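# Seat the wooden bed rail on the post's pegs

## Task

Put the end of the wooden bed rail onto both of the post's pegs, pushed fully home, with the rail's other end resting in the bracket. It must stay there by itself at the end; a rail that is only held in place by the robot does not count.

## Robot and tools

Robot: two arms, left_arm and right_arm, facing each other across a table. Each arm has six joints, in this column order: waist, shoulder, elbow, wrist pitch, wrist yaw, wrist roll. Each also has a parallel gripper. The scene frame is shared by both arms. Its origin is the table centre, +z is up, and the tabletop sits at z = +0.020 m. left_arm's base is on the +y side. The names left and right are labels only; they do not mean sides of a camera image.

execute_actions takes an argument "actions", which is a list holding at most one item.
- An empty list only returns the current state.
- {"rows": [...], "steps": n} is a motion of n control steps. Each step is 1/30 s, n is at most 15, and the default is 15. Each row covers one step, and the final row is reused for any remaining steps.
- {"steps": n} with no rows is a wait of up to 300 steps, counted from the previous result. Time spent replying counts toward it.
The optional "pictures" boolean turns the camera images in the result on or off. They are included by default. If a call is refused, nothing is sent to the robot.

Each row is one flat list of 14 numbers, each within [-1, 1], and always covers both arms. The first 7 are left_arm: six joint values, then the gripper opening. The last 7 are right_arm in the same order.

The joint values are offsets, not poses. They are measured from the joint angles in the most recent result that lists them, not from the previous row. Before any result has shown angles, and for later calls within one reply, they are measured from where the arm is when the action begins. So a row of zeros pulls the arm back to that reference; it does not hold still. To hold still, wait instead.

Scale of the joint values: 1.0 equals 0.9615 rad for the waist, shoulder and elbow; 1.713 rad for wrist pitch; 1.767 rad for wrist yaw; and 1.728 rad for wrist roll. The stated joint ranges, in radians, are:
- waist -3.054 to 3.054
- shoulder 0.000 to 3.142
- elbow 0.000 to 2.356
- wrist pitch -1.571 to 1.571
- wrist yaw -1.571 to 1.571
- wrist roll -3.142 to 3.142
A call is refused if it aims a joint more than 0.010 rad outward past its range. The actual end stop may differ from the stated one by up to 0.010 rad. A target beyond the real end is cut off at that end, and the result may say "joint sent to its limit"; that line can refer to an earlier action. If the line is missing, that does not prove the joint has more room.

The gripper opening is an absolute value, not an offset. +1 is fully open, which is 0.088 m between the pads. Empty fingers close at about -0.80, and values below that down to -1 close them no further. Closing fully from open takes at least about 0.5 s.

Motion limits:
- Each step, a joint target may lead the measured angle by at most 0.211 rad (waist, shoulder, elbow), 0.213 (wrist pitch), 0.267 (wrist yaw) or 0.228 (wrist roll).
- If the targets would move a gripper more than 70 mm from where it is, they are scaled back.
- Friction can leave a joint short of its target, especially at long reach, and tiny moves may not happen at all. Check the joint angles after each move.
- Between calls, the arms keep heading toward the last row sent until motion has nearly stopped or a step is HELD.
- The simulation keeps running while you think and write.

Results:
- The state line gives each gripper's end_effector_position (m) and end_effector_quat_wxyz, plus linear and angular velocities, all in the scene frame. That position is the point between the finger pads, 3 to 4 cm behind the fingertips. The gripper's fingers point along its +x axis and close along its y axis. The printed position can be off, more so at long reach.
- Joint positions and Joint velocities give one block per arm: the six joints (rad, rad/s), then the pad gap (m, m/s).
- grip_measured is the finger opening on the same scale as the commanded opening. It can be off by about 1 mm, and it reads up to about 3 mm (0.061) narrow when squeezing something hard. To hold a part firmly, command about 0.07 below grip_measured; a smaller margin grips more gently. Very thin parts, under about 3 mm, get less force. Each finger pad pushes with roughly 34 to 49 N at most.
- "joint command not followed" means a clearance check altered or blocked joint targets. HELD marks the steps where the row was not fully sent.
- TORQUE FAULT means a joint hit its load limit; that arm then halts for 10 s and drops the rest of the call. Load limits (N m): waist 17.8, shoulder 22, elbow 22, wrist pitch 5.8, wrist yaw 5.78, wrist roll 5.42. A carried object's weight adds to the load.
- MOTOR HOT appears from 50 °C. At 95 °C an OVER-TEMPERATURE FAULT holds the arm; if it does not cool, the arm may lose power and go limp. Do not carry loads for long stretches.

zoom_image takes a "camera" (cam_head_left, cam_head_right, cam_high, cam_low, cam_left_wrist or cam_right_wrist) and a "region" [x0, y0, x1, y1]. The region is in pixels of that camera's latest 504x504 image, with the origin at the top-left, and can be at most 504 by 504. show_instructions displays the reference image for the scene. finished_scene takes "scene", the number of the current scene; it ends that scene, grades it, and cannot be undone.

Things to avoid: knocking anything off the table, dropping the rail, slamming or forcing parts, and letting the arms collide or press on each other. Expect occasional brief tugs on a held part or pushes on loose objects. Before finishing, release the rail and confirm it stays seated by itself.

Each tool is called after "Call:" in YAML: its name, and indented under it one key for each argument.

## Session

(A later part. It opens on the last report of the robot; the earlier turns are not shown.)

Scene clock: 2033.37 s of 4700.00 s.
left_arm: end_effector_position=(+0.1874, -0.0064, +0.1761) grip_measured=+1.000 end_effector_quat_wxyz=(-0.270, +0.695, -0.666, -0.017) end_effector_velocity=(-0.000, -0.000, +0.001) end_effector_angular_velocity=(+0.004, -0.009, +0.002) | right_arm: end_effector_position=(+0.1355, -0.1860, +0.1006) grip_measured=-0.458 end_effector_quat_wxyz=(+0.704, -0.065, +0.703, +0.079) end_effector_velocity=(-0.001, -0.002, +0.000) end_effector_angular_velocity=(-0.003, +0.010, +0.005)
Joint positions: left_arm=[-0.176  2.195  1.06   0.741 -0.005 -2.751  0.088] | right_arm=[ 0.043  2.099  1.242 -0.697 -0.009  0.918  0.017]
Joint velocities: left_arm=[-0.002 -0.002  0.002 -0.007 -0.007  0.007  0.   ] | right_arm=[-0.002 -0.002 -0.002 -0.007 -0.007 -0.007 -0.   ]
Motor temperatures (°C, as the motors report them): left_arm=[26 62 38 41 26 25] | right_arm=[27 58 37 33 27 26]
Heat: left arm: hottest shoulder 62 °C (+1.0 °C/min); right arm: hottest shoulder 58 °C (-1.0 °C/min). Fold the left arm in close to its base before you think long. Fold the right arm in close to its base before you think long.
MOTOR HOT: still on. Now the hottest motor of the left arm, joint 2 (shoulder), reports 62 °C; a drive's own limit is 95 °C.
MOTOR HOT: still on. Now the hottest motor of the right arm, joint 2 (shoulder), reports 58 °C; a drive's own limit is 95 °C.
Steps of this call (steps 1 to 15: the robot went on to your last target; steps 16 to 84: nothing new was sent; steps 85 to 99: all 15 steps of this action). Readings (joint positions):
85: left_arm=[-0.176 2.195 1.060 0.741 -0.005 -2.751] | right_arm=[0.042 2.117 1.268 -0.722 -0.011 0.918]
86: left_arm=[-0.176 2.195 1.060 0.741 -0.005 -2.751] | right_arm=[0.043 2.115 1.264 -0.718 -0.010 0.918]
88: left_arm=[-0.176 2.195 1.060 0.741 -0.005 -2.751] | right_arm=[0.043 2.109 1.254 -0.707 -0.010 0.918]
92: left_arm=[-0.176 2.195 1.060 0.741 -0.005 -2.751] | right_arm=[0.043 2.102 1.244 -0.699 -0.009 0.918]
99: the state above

Call:
execute_actions:
  actions:
    - {"rows":[[0,0,0,0,0,0,1,-0.014,0,0.008,-0.003,0.008,0,-1],[0,0,0,0,0,0,1,-0.014,0,0.008,-0.004,0.008,0,-1],[0,0,0,0,0,0,1,-0.014,0,0.008,-0.004,0.008,0,-1],[0,0,0,0,0,0,1,-0.014,0,0.008,-0.004,0.008,0,-1],[0,0,0,0,0,0,1,-0.014,0,0.008,0.004,0.008,0,-1],[0,0,0,0,0,0,1,-0.014,0,0.008,0.006,0.008,0,-1],[0,0,0,0,0,0,1,-0.014,0,0.008,0.007,0.008,0,-1],[0,0,0,0,0,0,1,-0.014,0,0.008,0.008,0.008,0,-1],[0,0,0,0,0,0,1,-0.014,0,0.008,0.009,0.008,0,-1],[0,0,0,0,0,0,1,-0.014,0,0.008,0.010,0.008,0,-1],[0,0,0,0,0,0,1,-0.014,0,0.008,0.011,0.008,0,-1],[0,0,0,0,0,0,1,-0.014,0,0.008,0.012,0.008,0,-1],[0,0,0,0,0,0,1,-0.014,0,0.008,0.013,0.008,0,-1],[0,0,0,0,0,0,1,-0.014,0,0.008,0.014,0.008,0,-1],[0,0,0,0,0,0,1,-0.014,0,0.008,0.015,0.008,0,-1]],"steps":15}
  pictures: false

Call:
execute_actions:
  actions:
    - {"rows":[[0,0,0,0,0,0,1,-0.012,0,0.008,0.009,0.008,0,-1],[0,0,0,0,0,0,1,-0.012,0,0.008,0.010,0.008,0,-1],[0,0,0,0,0,0,1,-0.012,0,0.008,0.011,0.008,0,-1],[0,0,0,0,0,0,1,-0.012,0,0.008,0.012,0.008,0,-1],[0,0,0,0,0,0,1,-0.012,0,0.008,0.013,0.008,0,-1],[0,0,0,0,0,0,1,-0.012,0,0.008,0.014,0.008,0,-1],[0,0,0,0,0,0,1,-0.012,0,0.008,0.015,0.008,0,-1],[0,0,0,0,0,0,1,-0.012,0,0.008,0.016,0.008,0,-1],[0,0,0,0,0,0,1,-0.012,0,0.008,0.017,0.008,0,-1],[0,0,0,0,0,0,1,-0.012,0,0.008,0.018,0.008,0,-1],[0,0,0,0,0,0,1,-0.012,0,0.008,0.019,0.008,0,-1],[0,0,0,0,0,0,1,-0.012,0,0.008,0.02,0.008,0,-1]],"steps":15}
  pictures: false

Scene clock: 2043.23 s of 4700.00 s.
left_arm: end_effector_position=(+0.1874, -0.0064, +0.1761) grip_measured=+1.000 end_effector_quat_wxyz=(-0.270, +0.695, -0.666, -0.017) end_effector_velocity=(-0.003, +0.001, -0.001) end_effector_angular_velocity=(+0.007, +0.005, +0.002) | right_arm: end_effector_position=(+0.1360, -0.1851, +0.1007) grip_measured=-0.458 end_effector_quat_wxyz=(+0.704, -0.064, +0.702, +0.080) end_effector_velocity=(+0.000, +0.001, +0.000) end_effector_angular_velocity=(+0.010, +0.003, +0.005)
Joint positions: left_arm=[-0.176  2.195  1.06   0.741 -0.005 -2.751  0.088] | right_arm=[ 0.043  2.099  1.242 -0.692 -0.009  0.918  0.017]
Joint velocities: left_arm=[-0.007 -0.002 -0.002 -0.007 -0.007 -0.007  0.   ] | right_arm=[-0.002 -0.002 -0.002  0.007 -0.007 -0.007  0.   ]
Motor temperatures (°C, as the motors report them): left_arm=[26 62 38 41 26 25] | right_arm=[27 60 36 33 27 26]
Heat: left arm: hottest shoulder 62 °C (+1.0 °C/min); right arm: hottest shoulder 60 °C (+1.0 °C/min). Fold the left arm in close to its base before you think long. Fold the right arm in close to its base before you think long.
MOTOR HOT: still on. Now the hottest motor of the left arm, joint 2 (shoulder), reports 62 °C; a drive's own limit is 95 °C.
MOTOR HOT: still on. Now the hottest motor of the right arm, joint 2 (shoulder), reports 60 °C; a drive's own limit is 95 °C.
Steps of this call (steps 1 to 15: the robot went on to your last target; steps 16 to 90: nothing new was sent; then 6.37 s passed at rest; steps 91 to 105: all 15 steps of this action). Readings (joint positions):
91: left_arm=[-0.176 2.195 1.060 0.741 -0.005 -2.751] | right_arm=[0.043 2.099 1.242 -0.696 -0.009 0.918]
92: left_arm=[-0.176 2.195 1.060 0.741 -0.005 -2.751] | right_arm=[0.043 2.099 1.242 -0.696 -0.009 0.918]
94: left_arm=[-0.176 2.195 1.060 0.741 -0.005 -2.751] | right_arm=[0.043 2.099 1.242 -0.697 -0.009 0.918]
98: left_arm=[-0.176 2.195 1.060 0.741 -0.005 -2.751] | right_arm=[0.043 2.099 1.242 -0.696 -0.009 0.918]
105: the state above

Scene clock: 2043.73 s of 4700.00 s.
left_arm: end_effector_position=(+0.1874, -0.0064, +0.1761) grip_measured=+1.000 end_effector_quat_wxyz=(-0.270, +0.695, -0.666, -0.017) end_effector_velocity=(+0.000, +0.001, -0.001) end_effector_angular_velocity=(+0.006, +0.010, -0.002) | right_arm: end_effector_position=(+0.1363, -0.1842, +0.1007) grip_measured=-0.458 end_effector_quat_wxyz=(+0.705, -0.062, +0.702, +0.081) end_effector_velocity=(-0.001, +0.002, +0.000) end_effector_angular_velocity=(+0.010, +0.004, -0.005)
Joint positions: left_arm=[-0.176  2.195  1.06   0.741 -0.005 -2.751  0.088] | right_arm=[ 0.043  2.099  1.242 -0.688 -0.011  0.918  0.017]
Joint velocities: left_arm=[ 0.002 -0.002 -0.002 -0.007  0.007 -0.007  0.   ] | right_arm=[ 0.002 -0.002 -0.002  0.007 -0.007  0.007 -0.   ]
Motor temperatures (°C, as the motors report them): left_arm=[26 62 38 41 26 25] | right_arm=[27 60 36 33 27 26]
Heat: left arm: hottest shoulder 62 °C (+1.0 °C/min); right arm: hottest shoulder 60 °C (+1.0 °C/min). Fold the left arm in close to its base before you think long. Fold the right arm in close to its base before you think long.
MOTOR HOT: still on. Now the hottest motor of the left arm, joint 2 (shoulder), reports 62 °C; a drive's own limit is 95 °C.
MOTOR HOT: still on. Now the hottest motor of the right arm, joint 2 (shoulder), reports 60 °C; a drive's own limit is 95 °C.
Steps of this call (steps 1 to 15: all 15 steps of this action). Readings (joint positions):
1: left_arm=[-0.176 2.195 1.060 0.741 -0.005 -2.751] | right_arm=[0.043 2.099 1.242 -0.692 -0.009 0.918]
2: left_arm=[-0.176 2.195 1.060 0.741 -0.005 -2.751] | right_arm=[0.043 2.099 1.242 -0.692 -0.009 0.918]
4: left_arm=[-0.176 2.195 1.060 0.741 -0.005 -2.751] | right_arm=[0.043 2.099 1.242 -0.692 -0.009 0.918]
8: left_arm=[-0.176 2.195 1.060 0.741 -0.005 -2.751] | right_arm=[0.043 2.099 1.242 -0.689 -0.010 0.918]
15: the state above

Call:
execute_actions:
  actions: []
  pictures: false

Scene clock: 2053.47 s of 4700.00 s.
left_arm: end_effector_position=(+0.1874, -0.0064, +0.1761) grip_measured=+1.000 end_effector_quat_wxyz=(-0.270, +0.695, -0.666, -0.017) end_effector_velocity=(-0.003, +0.003, -0.005) end_effector_angular_velocity=(+0.017, -0.002, -0.012) | right_arm: end_effector_position=(+0.1362, -0.1843, +0.1006) grip_measured=-0.458 end_effector_quat_wxyz=(+0.705, -0.062, +0.702, +0.081) end_effector_velocity=(+0.002, -0.004, +0.000) end_effector_angular_velocity=(-0.010, -0.004, +0.014)
Joint positions: left_arm=[-0.176  2.195  1.06   0.741 -0.005 -2.751  0.088] | right_arm=[ 0.043  2.099  1.242 -0.688 -0.011  0.918  0.017]
Joint velocities: left_arm=[-0.002  0.002 -0.007 -0.007  0.007  0.007  0.   ] | right_arm=[-0.007 -0.002 -0.002 -0.007  0.007 -0.022 -0.   ]
Motor temperatures (°C, as the motors report them): left_arm=[26 62 38 41 26 25] | right_arm=[27 60 36 36 27 26]
Heat: left arm: hottest shoulder 62 °C (+0.0 °C/min); right arm: hottest shoulder 60 °C (+1.0 °C/min). Fold the left arm in close to its base before you think long. Fold the right arm in close to its base before you think long.
MOTOR HOT: still on. Now the hottest motor of the left arm, joint 2 (shoulder), reports 62 °C; a drive's own limit is 95 °C.
MOTOR HOT: still on. Now the hottest motor of the right arm, joint 2 (shoulder), reports 60 °C; a drive's own limit is 95 °C.
Steps of this call (steps 1 to 15: the robot went on to your last target; steps 16 to 90: nothing new was sent; then 6.73 s passed at rest). Readings (joint positions):
1: left_arm=[-0.176 2.195 1.060 0.741 -0.005 -2.751] | right_arm=[0.043 2.099 1.242 -0.688 -0.011 0.918]
2: left_arm=[-0.176 2.195 1.060 0.741 -0.005 -2.751] | right_arm=[0.043 2.099 1.242 -0.688 -0.011 0.918]
4: left_arm=[-0.176 2.195 1.060 0.741 -0.005 -2.751] | right_arm=[0.043 2.099 1.242 -0.688 -0.011 0.918]
8: left_arm=[-0.176 2.195 1.060 0.741 -0.005 -2.751] | right_arm=[0.043 2.099 1.242 -0.688 -0.011 0.918]
90: the state above
All arms were judged still, so your last target was given up. Only a new action makes them travel on or press farther. Fingers that are still opening or closing keep moving.

Call:
execute_actions:
  actions:
    - {"rows":[[0,0,0,0,0,0,1,-0.012,0,0.008,-0.003,0.007,0,-1],[0,0,0,0,0,0,1,-0.012,0,0.008,-0.003,0.007,0,-1],[0,0,0,0,0,0,1,-0.012,0,0.008,-0.0035,0.007,0,-1],[0,0,0,0,0,0,1,-0.012,0,0.008,-0.0035,0.007,0,-1],[0,0,0,0,0,0,1,-0.012,0,0.008,-0.004,0.007,0,-1],[0,0,0,0,0,0,1,-0.012,0,0.008,-0.004,0.007,0,-1],[0,0,0,0,0,0,1,-0.012,0,0.008,-0.0045,0.007,0,-1],[0,0,0,0,0,0,1,-0.012,0,0.008,-0.0045,0.007,0,-1],[0,0,0,0,0,0,1,-0.012,0,0.008,-0.005,0.007,0,-1],[0,0,0,0,0,0,1,-0.012,0,0.008,-0.005,0.007,0,-1],[0,0,0,0,0,0,1,-0.012,0,0.008,-0.0055,0.007,0,-1],[0,0,0,0,0,0,1,-0.012,0,0.008,-0.0055,0.007,0,-1],[0,0,0,0,0,0,1,-0.012,0,0.008,-0.006,0.007,0,-1],[0,0,0,0,0,0,1,-0.012,0,0.008,-0.0065,0.007,0,-1],[0,0,0,0,0,0,1,-0.012,0,0.008,-0.007,0.007,0,-1]]}
  pictures: false

Scene clock: 2060.30 s of 4700.00 s.
left_arm: end_effector_position=(+0.1874, -0.0064, +0.1761) grip_measured=+1.000 end_effector_quat_wxyz=(-0.270, +0.695, -0.666, -0.017) end_effector_velocity=(-0.002, +0.000, +0.000) end_effector_angular_velocity=(+0.011, +0.011, -0.006) | right_arm: end_effector_position=(+0.1357, -0.1859, +0.1006) grip_measured=-0.458 end_effector_quat_wxyz=(+0.703, -0.064, +0.703, +0.079) end_effector_velocity=(-0.004, -0.003, +0.002) end_effector_angular_velocity=(-0.012, +0.014, -0.005)
Joint positions: left_arm=[-0.176  2.195  1.06   0.741 -0.005 -2.751  0.088] | right_arm=[ 0.042  2.099  1.242 -0.695 -0.011  0.918  0.017]
Joint velocities: left_arm=[-0.002 -0.007  0.002 -0.022  0.007 -0.007  0.   ] | right_arm=[ 0.002 -0.007 -0.002 -0.022 -0.007  0.007  0.   ]
Motor temperatures (°C, as the motors report them): left_arm=[26 62 38 41 26 25] | right_arm=[27 59 36 37 27 26]
Heat: left arm: hottest shoulder 62 °C (+0.0 °C/min); right arm: hottest shoulder 59 °C (+0.0 °C/min). Fold the left arm in close to its base before you think long. Fold the right arm in close to its base before you think long.
MOTOR HOT: still on. Now the hottest motor of the left arm, joint 2 (shoulder), reports 62 °C; a drive's own limit is 95 °C.
MOTOR HOT: still on. Now the hottest motor of the right arm, joint 2 (shoulder), reports 59 °C; a drive's own limit is 95 °C.
Steps of this call (steps 1 to 90: nothing new was sent; then 3.33 s passed at rest; steps 91 to 105: all 15 steps of this action). Readings (joint positions):
91: left_arm=[-0.176 2.195 1.060 0.741 -0.005 -2.751] | right_arm=[0.043 2.099 1.242 -0.689 -0.011 0.918]
92: left_arm=[-0.176 2.195 1.060 0.741 -0.005 -2.751] | right_arm=[0.043 2.099 1.242 -0.690 -0.011 0.918]
94: left_arm=[-0.176 2.195 1.060 0.741 -0.005 -2.751] | right_arm=[0.043 2.099 1.242 -0.691 -0.011 0.918]
98: left_arm=[-0.176 2.195 1.060 0.741 -0.005 -2.751] | right_arm=[0.042 2.099 1.242 -0.694 -0.011 0.918]
105: the state above

Call:
execute_actions:
  actions:
    - {"rows":[[0,0,0,0,0,0,1,-0.004,-0.02,-0.01,0.008,0.007,0,-1],[0,0,0,0,0,0,1,-0.004,-0.03,-0.02,0.014,0.007,0,-1],[0,0,0,0,0,0,1,-0.004,-0.04,-0.03,0.02,0.007,0,-1],[0,0,0,0,0,0,1,-0.004,-0.045,-0.04,0.026,0.007,0,-1],[0,0,0,0,0,0,1,-0.004,-0.05,-0.045,0.034,0.007,0,-1]]}
  pictures: false

Scene clock: 2064.80 s of 4700.00 s.
left_arm: end_effector_position=(+0.1874, -0.0064, +0.1761) grip_measured=+1.000 end_effector_quat_wxyz=(-0.270, +0.695, -0.666, -0.017) end_effector_velocity=(-0.003, +0.001, -0.001) end_effector_angular_velocity=(+0.007, +0.005, +0.002) | right_arm: end_effector_position=(+0.1354, -0.1858, +0.1006) grip_measured=-0.458 end_effector_quat_wxyz=(+0.709, -0.054, +0.697, +0.089) end_effector_velocity=(-0.003, -0.006, +0.001) end_effector_angular_velocity=(-0.017, +0.016, +0.005)
Joint positions: left_arm=[-0.176  2.195  1.06   0.741 -0.005 -2.751  0.088] | right_arm=[ 0.043  2.077  1.204 -0.646 -0.011  0.918  0.017]
Joint velocities: left_arm=[-0.007 -0.002 -0.002 -0.007 -0.007 -0.007  0.   ] | right_arm=[-0.002 -0.007 -0.007 -0.022 -0.007 -0.007 -0.   ]
Motor temperatures (°C, as the motors report them): left_arm=[26 62 38 41 26 25] | right_arm=[27 59 36 36 27 26]
Heat: left arm: hottest shoulder 62 °C (+0.0 °C/min); right arm: hottest shoulder 59 °C (+0.0 °C/min). Fold the left arm in close to its base before you think long. Fold the right arm in close to its base before you think long.
MOTOR HOT: still on. Now the hottest motor of the left arm, joint 2 (shoulder), reports 62 °C; a drive's own limit is 95 °C.
MOTOR HOT: still on. Now the hottest motor of the right arm, joint 2 (shoulder), reports 59 °C; a drive's own limit is 95 °C.
Steps of this call (steps 1 to 15: the robot went on to your last target; steps 16 to 90: nothing new was sent; then 1.00 s passed at rest; steps 91 to 105: all 15 steps of this action). Readings (joint positions):
91: left_arm=[-0.176 2.195 1.060 0.741 -0.005 -2.751] | right_arm=[0.042 2.099 1.242 -0.696 -0.011 0.918]
92: left_arm=[-0.176 2.195 1.060 0.741 -0.005 -2.751] | right_arm=[0.042 2.099 1.240 -0.693 -0.011 0.918]
94: left_arm=[-0.176 2.195 1.060 0.741 -0.005 -2.751] | right_arm=[0.042 2.092 1.228 -0.678 -0.011 0.918]
98: left_arm=[-0.176 2.195 1.060 0.741 -0.005 -2.751] | right_arm=[0.043 2.080 1.210 -0.653 -0.011 0.918]
105: the state above

Sum 1.519. Sweep +y.

Call:
execute_actions:
  actions:
    - {"rows":[[0,0,0,0,0,0,1,-0.012,0,0.008,0.004,0.007,0,-1],[0,0,0,0,0,0,1,-0.012,0,0.008,0.005,0.007,0,-1],[0,0,0,0,0,0,1,-0.012,0,0.008,0.0055,0.007,0,-1],[0,0,0,0,0,0,1,-0.012,0,0.008,0.006,0.007,0,-1],[0,0,0,0,0,0,1,-0.012,0,0.008,0.0065,0.007,0,-1],[0,0,0,0,0,0,1,-0.012,0,0.008,0.007,0.007,0,-1],[0,0,0,0,0,0,1,-0.012,0,0.008,0.0075,0.007,0,-1],[0,0,0,0,0,0,1,-0.012,0,0.008,0.008,0.007,0,-1],[0,0,0,0,0,0,1,-0.012,0,0.008,0.0085,0.007,0,-1],[0,0,0,0,0,0,1,-0.012,0,0.008,0.009,0.007,0,-1],[0,0,0,0,0,0,1,-0.012,0,0.008,0.0095,0.007,0,-1],[0,0,0,0,0,0,1,-0.012,0,0.008,0.01,0.007,0,-1],[0,0,0,0,0,0,1,-0.012,0,0.008,0.0105,0.007,0,-1],[0,0,0,0,0,0,1,-0.012,0,0.008,0.011,0.007,0,-1],[0,0,0,0,0,0,1,-0.012,0,0.008,0.012,0.007,0,-1]]}
  pictures: false

Scene clock: 2071.90 s of 4700.00 s.
left_arm: end_effector_position=(+0.1874, -0.0064, +0.1761) grip_measured=+1.000 end_effector_quat_wxyz=(-0.270, +0.695, -0.666, -0.017) end_effector_velocity=(+0.002, +0.001, -0.001) end_effector_angular_velocity=(+0.007, +0.005, +0.012) | right_arm: end_effector_position=(+0.1356, -0.1854, +0.1007) grip_measured=-0.458 end_effector_quat_wxyz=(+0.710, -0.053, +0.697, +0.090) end_effector_velocity=(-0.001, -0.001, -0.001) end_effector_angular_velocity=(+0.005, +0.004, +0.020)
Joint positions: left_arm=[-0.176  2.195  1.06   0.741 -0.005 -2.751  0.088] | right_arm=[ 0.043  2.077  1.204 -0.644 -0.011  0.918  0.017]
Joint velocities: left_arm=[ 0.002 -0.002 -0.002 -0.007 -0.007 -0.007  0.   ] | right_arm=[-0.002 -0.002 -0.007  0.007 -0.007 -0.022  0.   ]
Motor temperatures (°C, as the motors report them): left_arm=[26 62 38 42 26 25] | right_arm=[27 61 36 36 27 26]
Heat: left arm: hottest shoulder 62 °C (+0.0 °C/min); right arm: hottest shoulder 61 °C (+3.0 °C/min). Fold the left arm in close to its base before you think long. Fold the right arm in close to its base before you think long.
MOTOR HOT: still on. Now the hottest motor of the left arm, joint 2 (shoulder), reports 62 °C; a drive's own limit is 95 °C.
MOTOR HOT: still on. Now the hottest motor of the right arm, joint 2 (shoulder), reports 61 °C; a drive's own limit is 95 °C.
Steps of this call (steps 1 to 15: the robot went on to your last target; steps 16 to 90: nothing new was sent; then 3.60 s passed at rest; steps 91 to 105: all 15 steps of this action). Readings (joint positions):
91: left_arm=[-0.176 2.195 1.060 0.741 -0.005 -2.751] | right_arm=[0.043 2.077 1.204 -0.646 -0.011 0.918]
92: left_arm=[-0.176 2.195 1.060 0.741 -0.005 -2.751] | right_arm=[0.043 2.077 1.204 -0.646 -0.011 0.918]
94: left_arm=[-0.176 2.195 1.060 0.741 -0.005 -2.751] | right_arm=[0.043 2.077 1.204 -0.646 -0.011 0.918]
98: left_arm=[-0.176 2.195 1.060 0.741 -0.005 -2.751] | right_arm=[0.043 2.077 1.204 -0.645 -0.011 0.918]
105: the state above

Call:
execute_actions:
  actions:
    - {"rows":[[0,0,0,0,0,0,1,-0.004,0.012,0.025,-0.006,0.007,0,-1],[0,0,0,0,0,0,1,-0.004,0.02,0.035,-0.012,0.007,0,-1],[0,0,0,0,0,0,1,-0.004,0.026,0.045,-0.018,0.007,0,-1],[0,0,0,0,0,0,1,-0.004,0.03,0.05,-0.024,0.007,0,-1],[0,0,0,0,0,0,1,-0.004,0.033,0.05,-0.029,0.007,0,-1]]}
  pictures: false

Scene clock: 2076.27 s of 4700.00 s.
left_arm: end_effector_position=(+0.1874, -0.0064, +0.1761) grip_measured=+1.000 end_effector_quat_wxyz=(-0.270, +0.695, -0.666, -0.017) end_effector_velocity=(-0.003, -0.002, +0.004) end_effector_angular_velocity=(-0.013, +0.002, +0.002) | right_arm: end_effector_position=(+0.1355, -0.1856, +0.1003) grip_measured=-0.458 end_effector_quat_wxyz=(+0.704, -0.063, +0.703, +0.080) end_effector_velocity=(-0.000, -0.005, -0.000) end_effector_angular_velocity=(-0.023, +0.003, +0.005)
Joint positions: left_arm=[-0.176  2.195  1.06   0.741 -0.005 -2.751  0.088] | right_arm=[ 0.043  2.098  1.238 -0.689 -0.011  0.918  0.017]
Joint velocities: left_arm=[-0.007 -0.002  0.002  0.007 -0.007 -0.007  0.   ] | right_arm=[-0.002  0.002  0.002 -0.022  0.007 -0.007 -0.   ]
Motor temperatures (°C, as the motors report them): left_arm=[26 62 38 42 26 25] | right_arm=[27 60 36 36 27 26]
Heat: left arm: hottest shoulder 62 °C (+0.0 °C/min); right arm: hottest shoulder 60 °C (+2.0 °C/min). Fold the left arm in close to its base before you think long. Fold the right arm in close to its base before you think long.
MOTOR HOT: still on. Now the hottest motor of the left arm, joint 2 (shoulder), reports 62 °C; a drive's own limit is 95 °C.
MOTOR HOT: still on. Now the hottest motor of the right arm, joint 2 (shoulder), reports 60 °C; a drive's own limit is 95 °C.
Steps of this call (steps 1 to 15: the robot went on to your last target; steps 16 to 90: nothing new was sent; then 0.87 s passed at rest; steps 91 to 105: all 15 steps of this action). Readings (joint positions):
91: left_arm=[-0.176 2.195 1.060 0.741 -0.005 -2.751] | right_arm=[0.043 2.077 1.204 -0.644 -0.012 0.918]
92: left_arm=[-0.176 2.195 1.060 0.741 -0.005 -2.751] | right_arm=[0.043 2.079 1.206 -0.648 -0.012 0.918]
94: left_arm=[-0.176 2.195 1.060 0.741 -0.005 -2.751] | right_arm=[0.043 2.086 1.219 -0.665 -0.011 0.918]
98: left_arm=[-0.176 2.195 1.060 0.741 -0.005 -2.751] | right_arm=[0.043 2.095 1.234 -0.684 -0.011 0.918]
105: the state above

Call:
execute_actions:
  actions:
    - {"rows":[[0,0,0,0,0,0,1,-0.012,0,0.012,0,0.007,0,-1],[0,0,0,0,0,0,1,-0.012,0,0.014,0,0.007,0,-1],[0,0,0,0,0,0,1,-0.012,0,0.016,0,0.007,0,-1],[0,0,0,0,0,0,1,-0.012,0,0.017,0,0.007,0,-1],[0,0,0,0,0,0,1,-0.012,0,0.018,0,0.007,0,-1],[0,0,0,0,0,0,1,-0.012,0,0.019,0,0.007,0,-1],[0,0,0,0,0,0,1,-0.012,0,0.02,0,0.007,0,-1],[0,0,0,0,0,0,1,-0.012,0,0.021,0,0.007,0,-1],[0,0,0,0,0,0,1,-0.012,0,0.022,0,0.007,0,-1],[0,0,0,0,0,0,1,-0.012,0,0.023,0,0.007,0,-1],[0,0,0,0,0,0,1,-0.012,0,0.024,0,0.007,0,-1]]}

Call:
zoom_image:
  camera: "cam_left_wrist"
  region: [260,140,360,250]

Scene clock: 2081.57 s of 4700.00 s.
left_arm: end_effector_position=(+0.1874, -0.0064, +0.1761) grip_measured=+1.000 end_effector_quat_wxyz=(-0.270, +0.695, -0.666, -0.017) end_effector_velocity=(-0.000, +0.001, -0.004) end_effector_angular_velocity=(+0.012, +0.005, +0.007) | right_arm: end_effector_position=(+0.1358, -0.1851, +0.1008) grip_measured=-0.458 end_effector_quat_wxyz=(+0.704, -0.063, +0.703, +0.081) end_effector_velocity=(+0.001, -0.001, +0.001) end_effector_angular_velocity=(+0.001, +0.007, +0.015)
Joint positions: left_arm=[-0.176  2.195  1.06   0.741 -0.005 -2.751  0.088] | right_arm=[ 0.043  2.098  1.24  -0.69  -0.011  0.918  0.017]
Joint velocities: left_arm=[-0.002  0.002 -0.002 -0.007 -0.007 -0.007  0.   ] | right_arm=[-0.007 -0.002  0.002 -0.007 -0.007 -0.022  0.   ]
Motor temperatures (°C, as the motors report them): left_arm=[26 63 38 42 26 25] | right_arm=[27 60 36 35 27 26]
Heat: left arm: hottest shoulder 63 °C (+1.0 °C/min); right arm: hottest shoulder 60 °C (+2.0 °C/min). Fold the left arm in close to its base before you think long. Fold the right arm in close to its base before you think long.
MOTOR HOT: still on. Now the hottest motor of the left arm, joint 2 (shoulder), reports 63 °C; a drive's own limit is 95 °C.
MOTOR HOT: still on. Now the hottest motor of the right arm, joint 2 (shoulder), reports 60 °C; a drive's own limit is 95 °C.
Steps of this call (steps 1 to 15: the robot went on to your last target; steps 16 to 90: nothing new was sent; then 1.80 s passed at rest; steps 91 to 105: all 15 steps of this action). Readings (joint positions):
91: left_arm=[-0.176 2.195 1.060 0.741 -0.005 -2.751] | right_arm=[0.043 2.098 1.238 -0.689 -0.011 0.918]
92: left_arm=[-0.176 2.195 1.060 0.741 -0.005 -2.751] | right_arm=[0.043 2.098 1.238 -0.689 -0.011 0.918]
94: left_arm=[-0.176 2.195 1.060 0.741 -0.005 -2.751] | right_arm=[0.043 2.098 1.239 -0.689 -0.011 0.918]
98: left_arm=[-0.176 2.195 1.060 0.741 -0.005 -2.751] | right_arm=[0.043 2.098 1.239 -0.689 -0.011 0.918]
105: the state above

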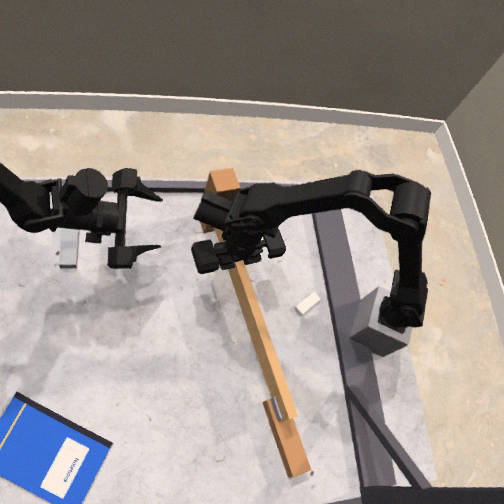

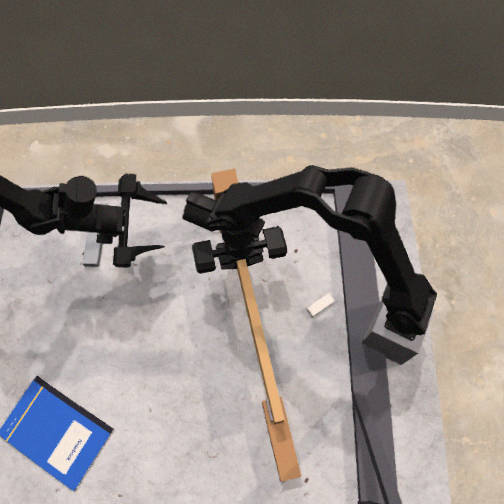

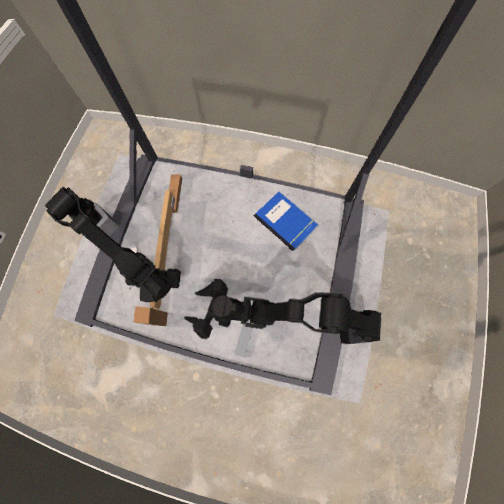

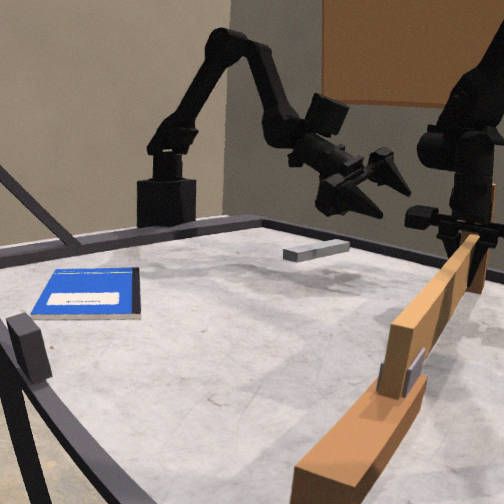

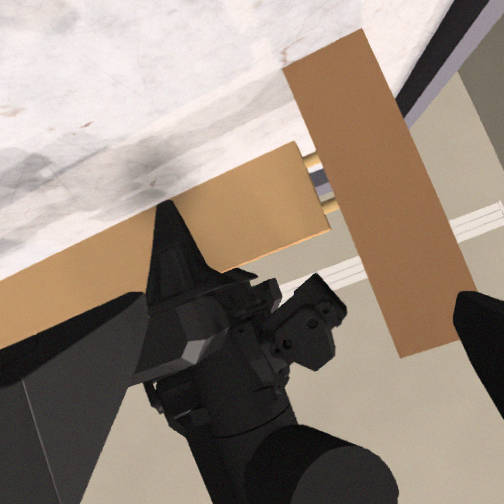

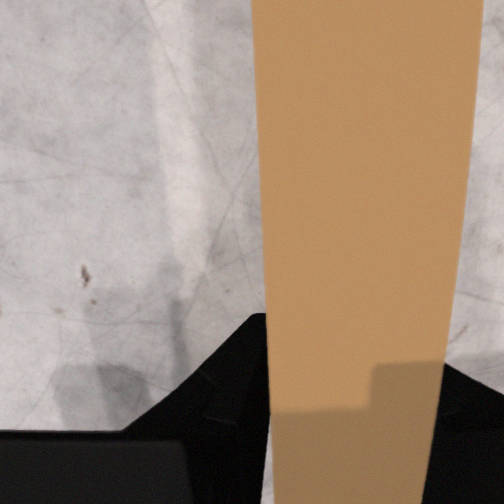

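Region (260, 140, 360, 250) of cam_left_wrist's 504x504 image, scaled by 4.582, with more detail than that image has; it fills the left 458 columns of this view, and the rest is white.

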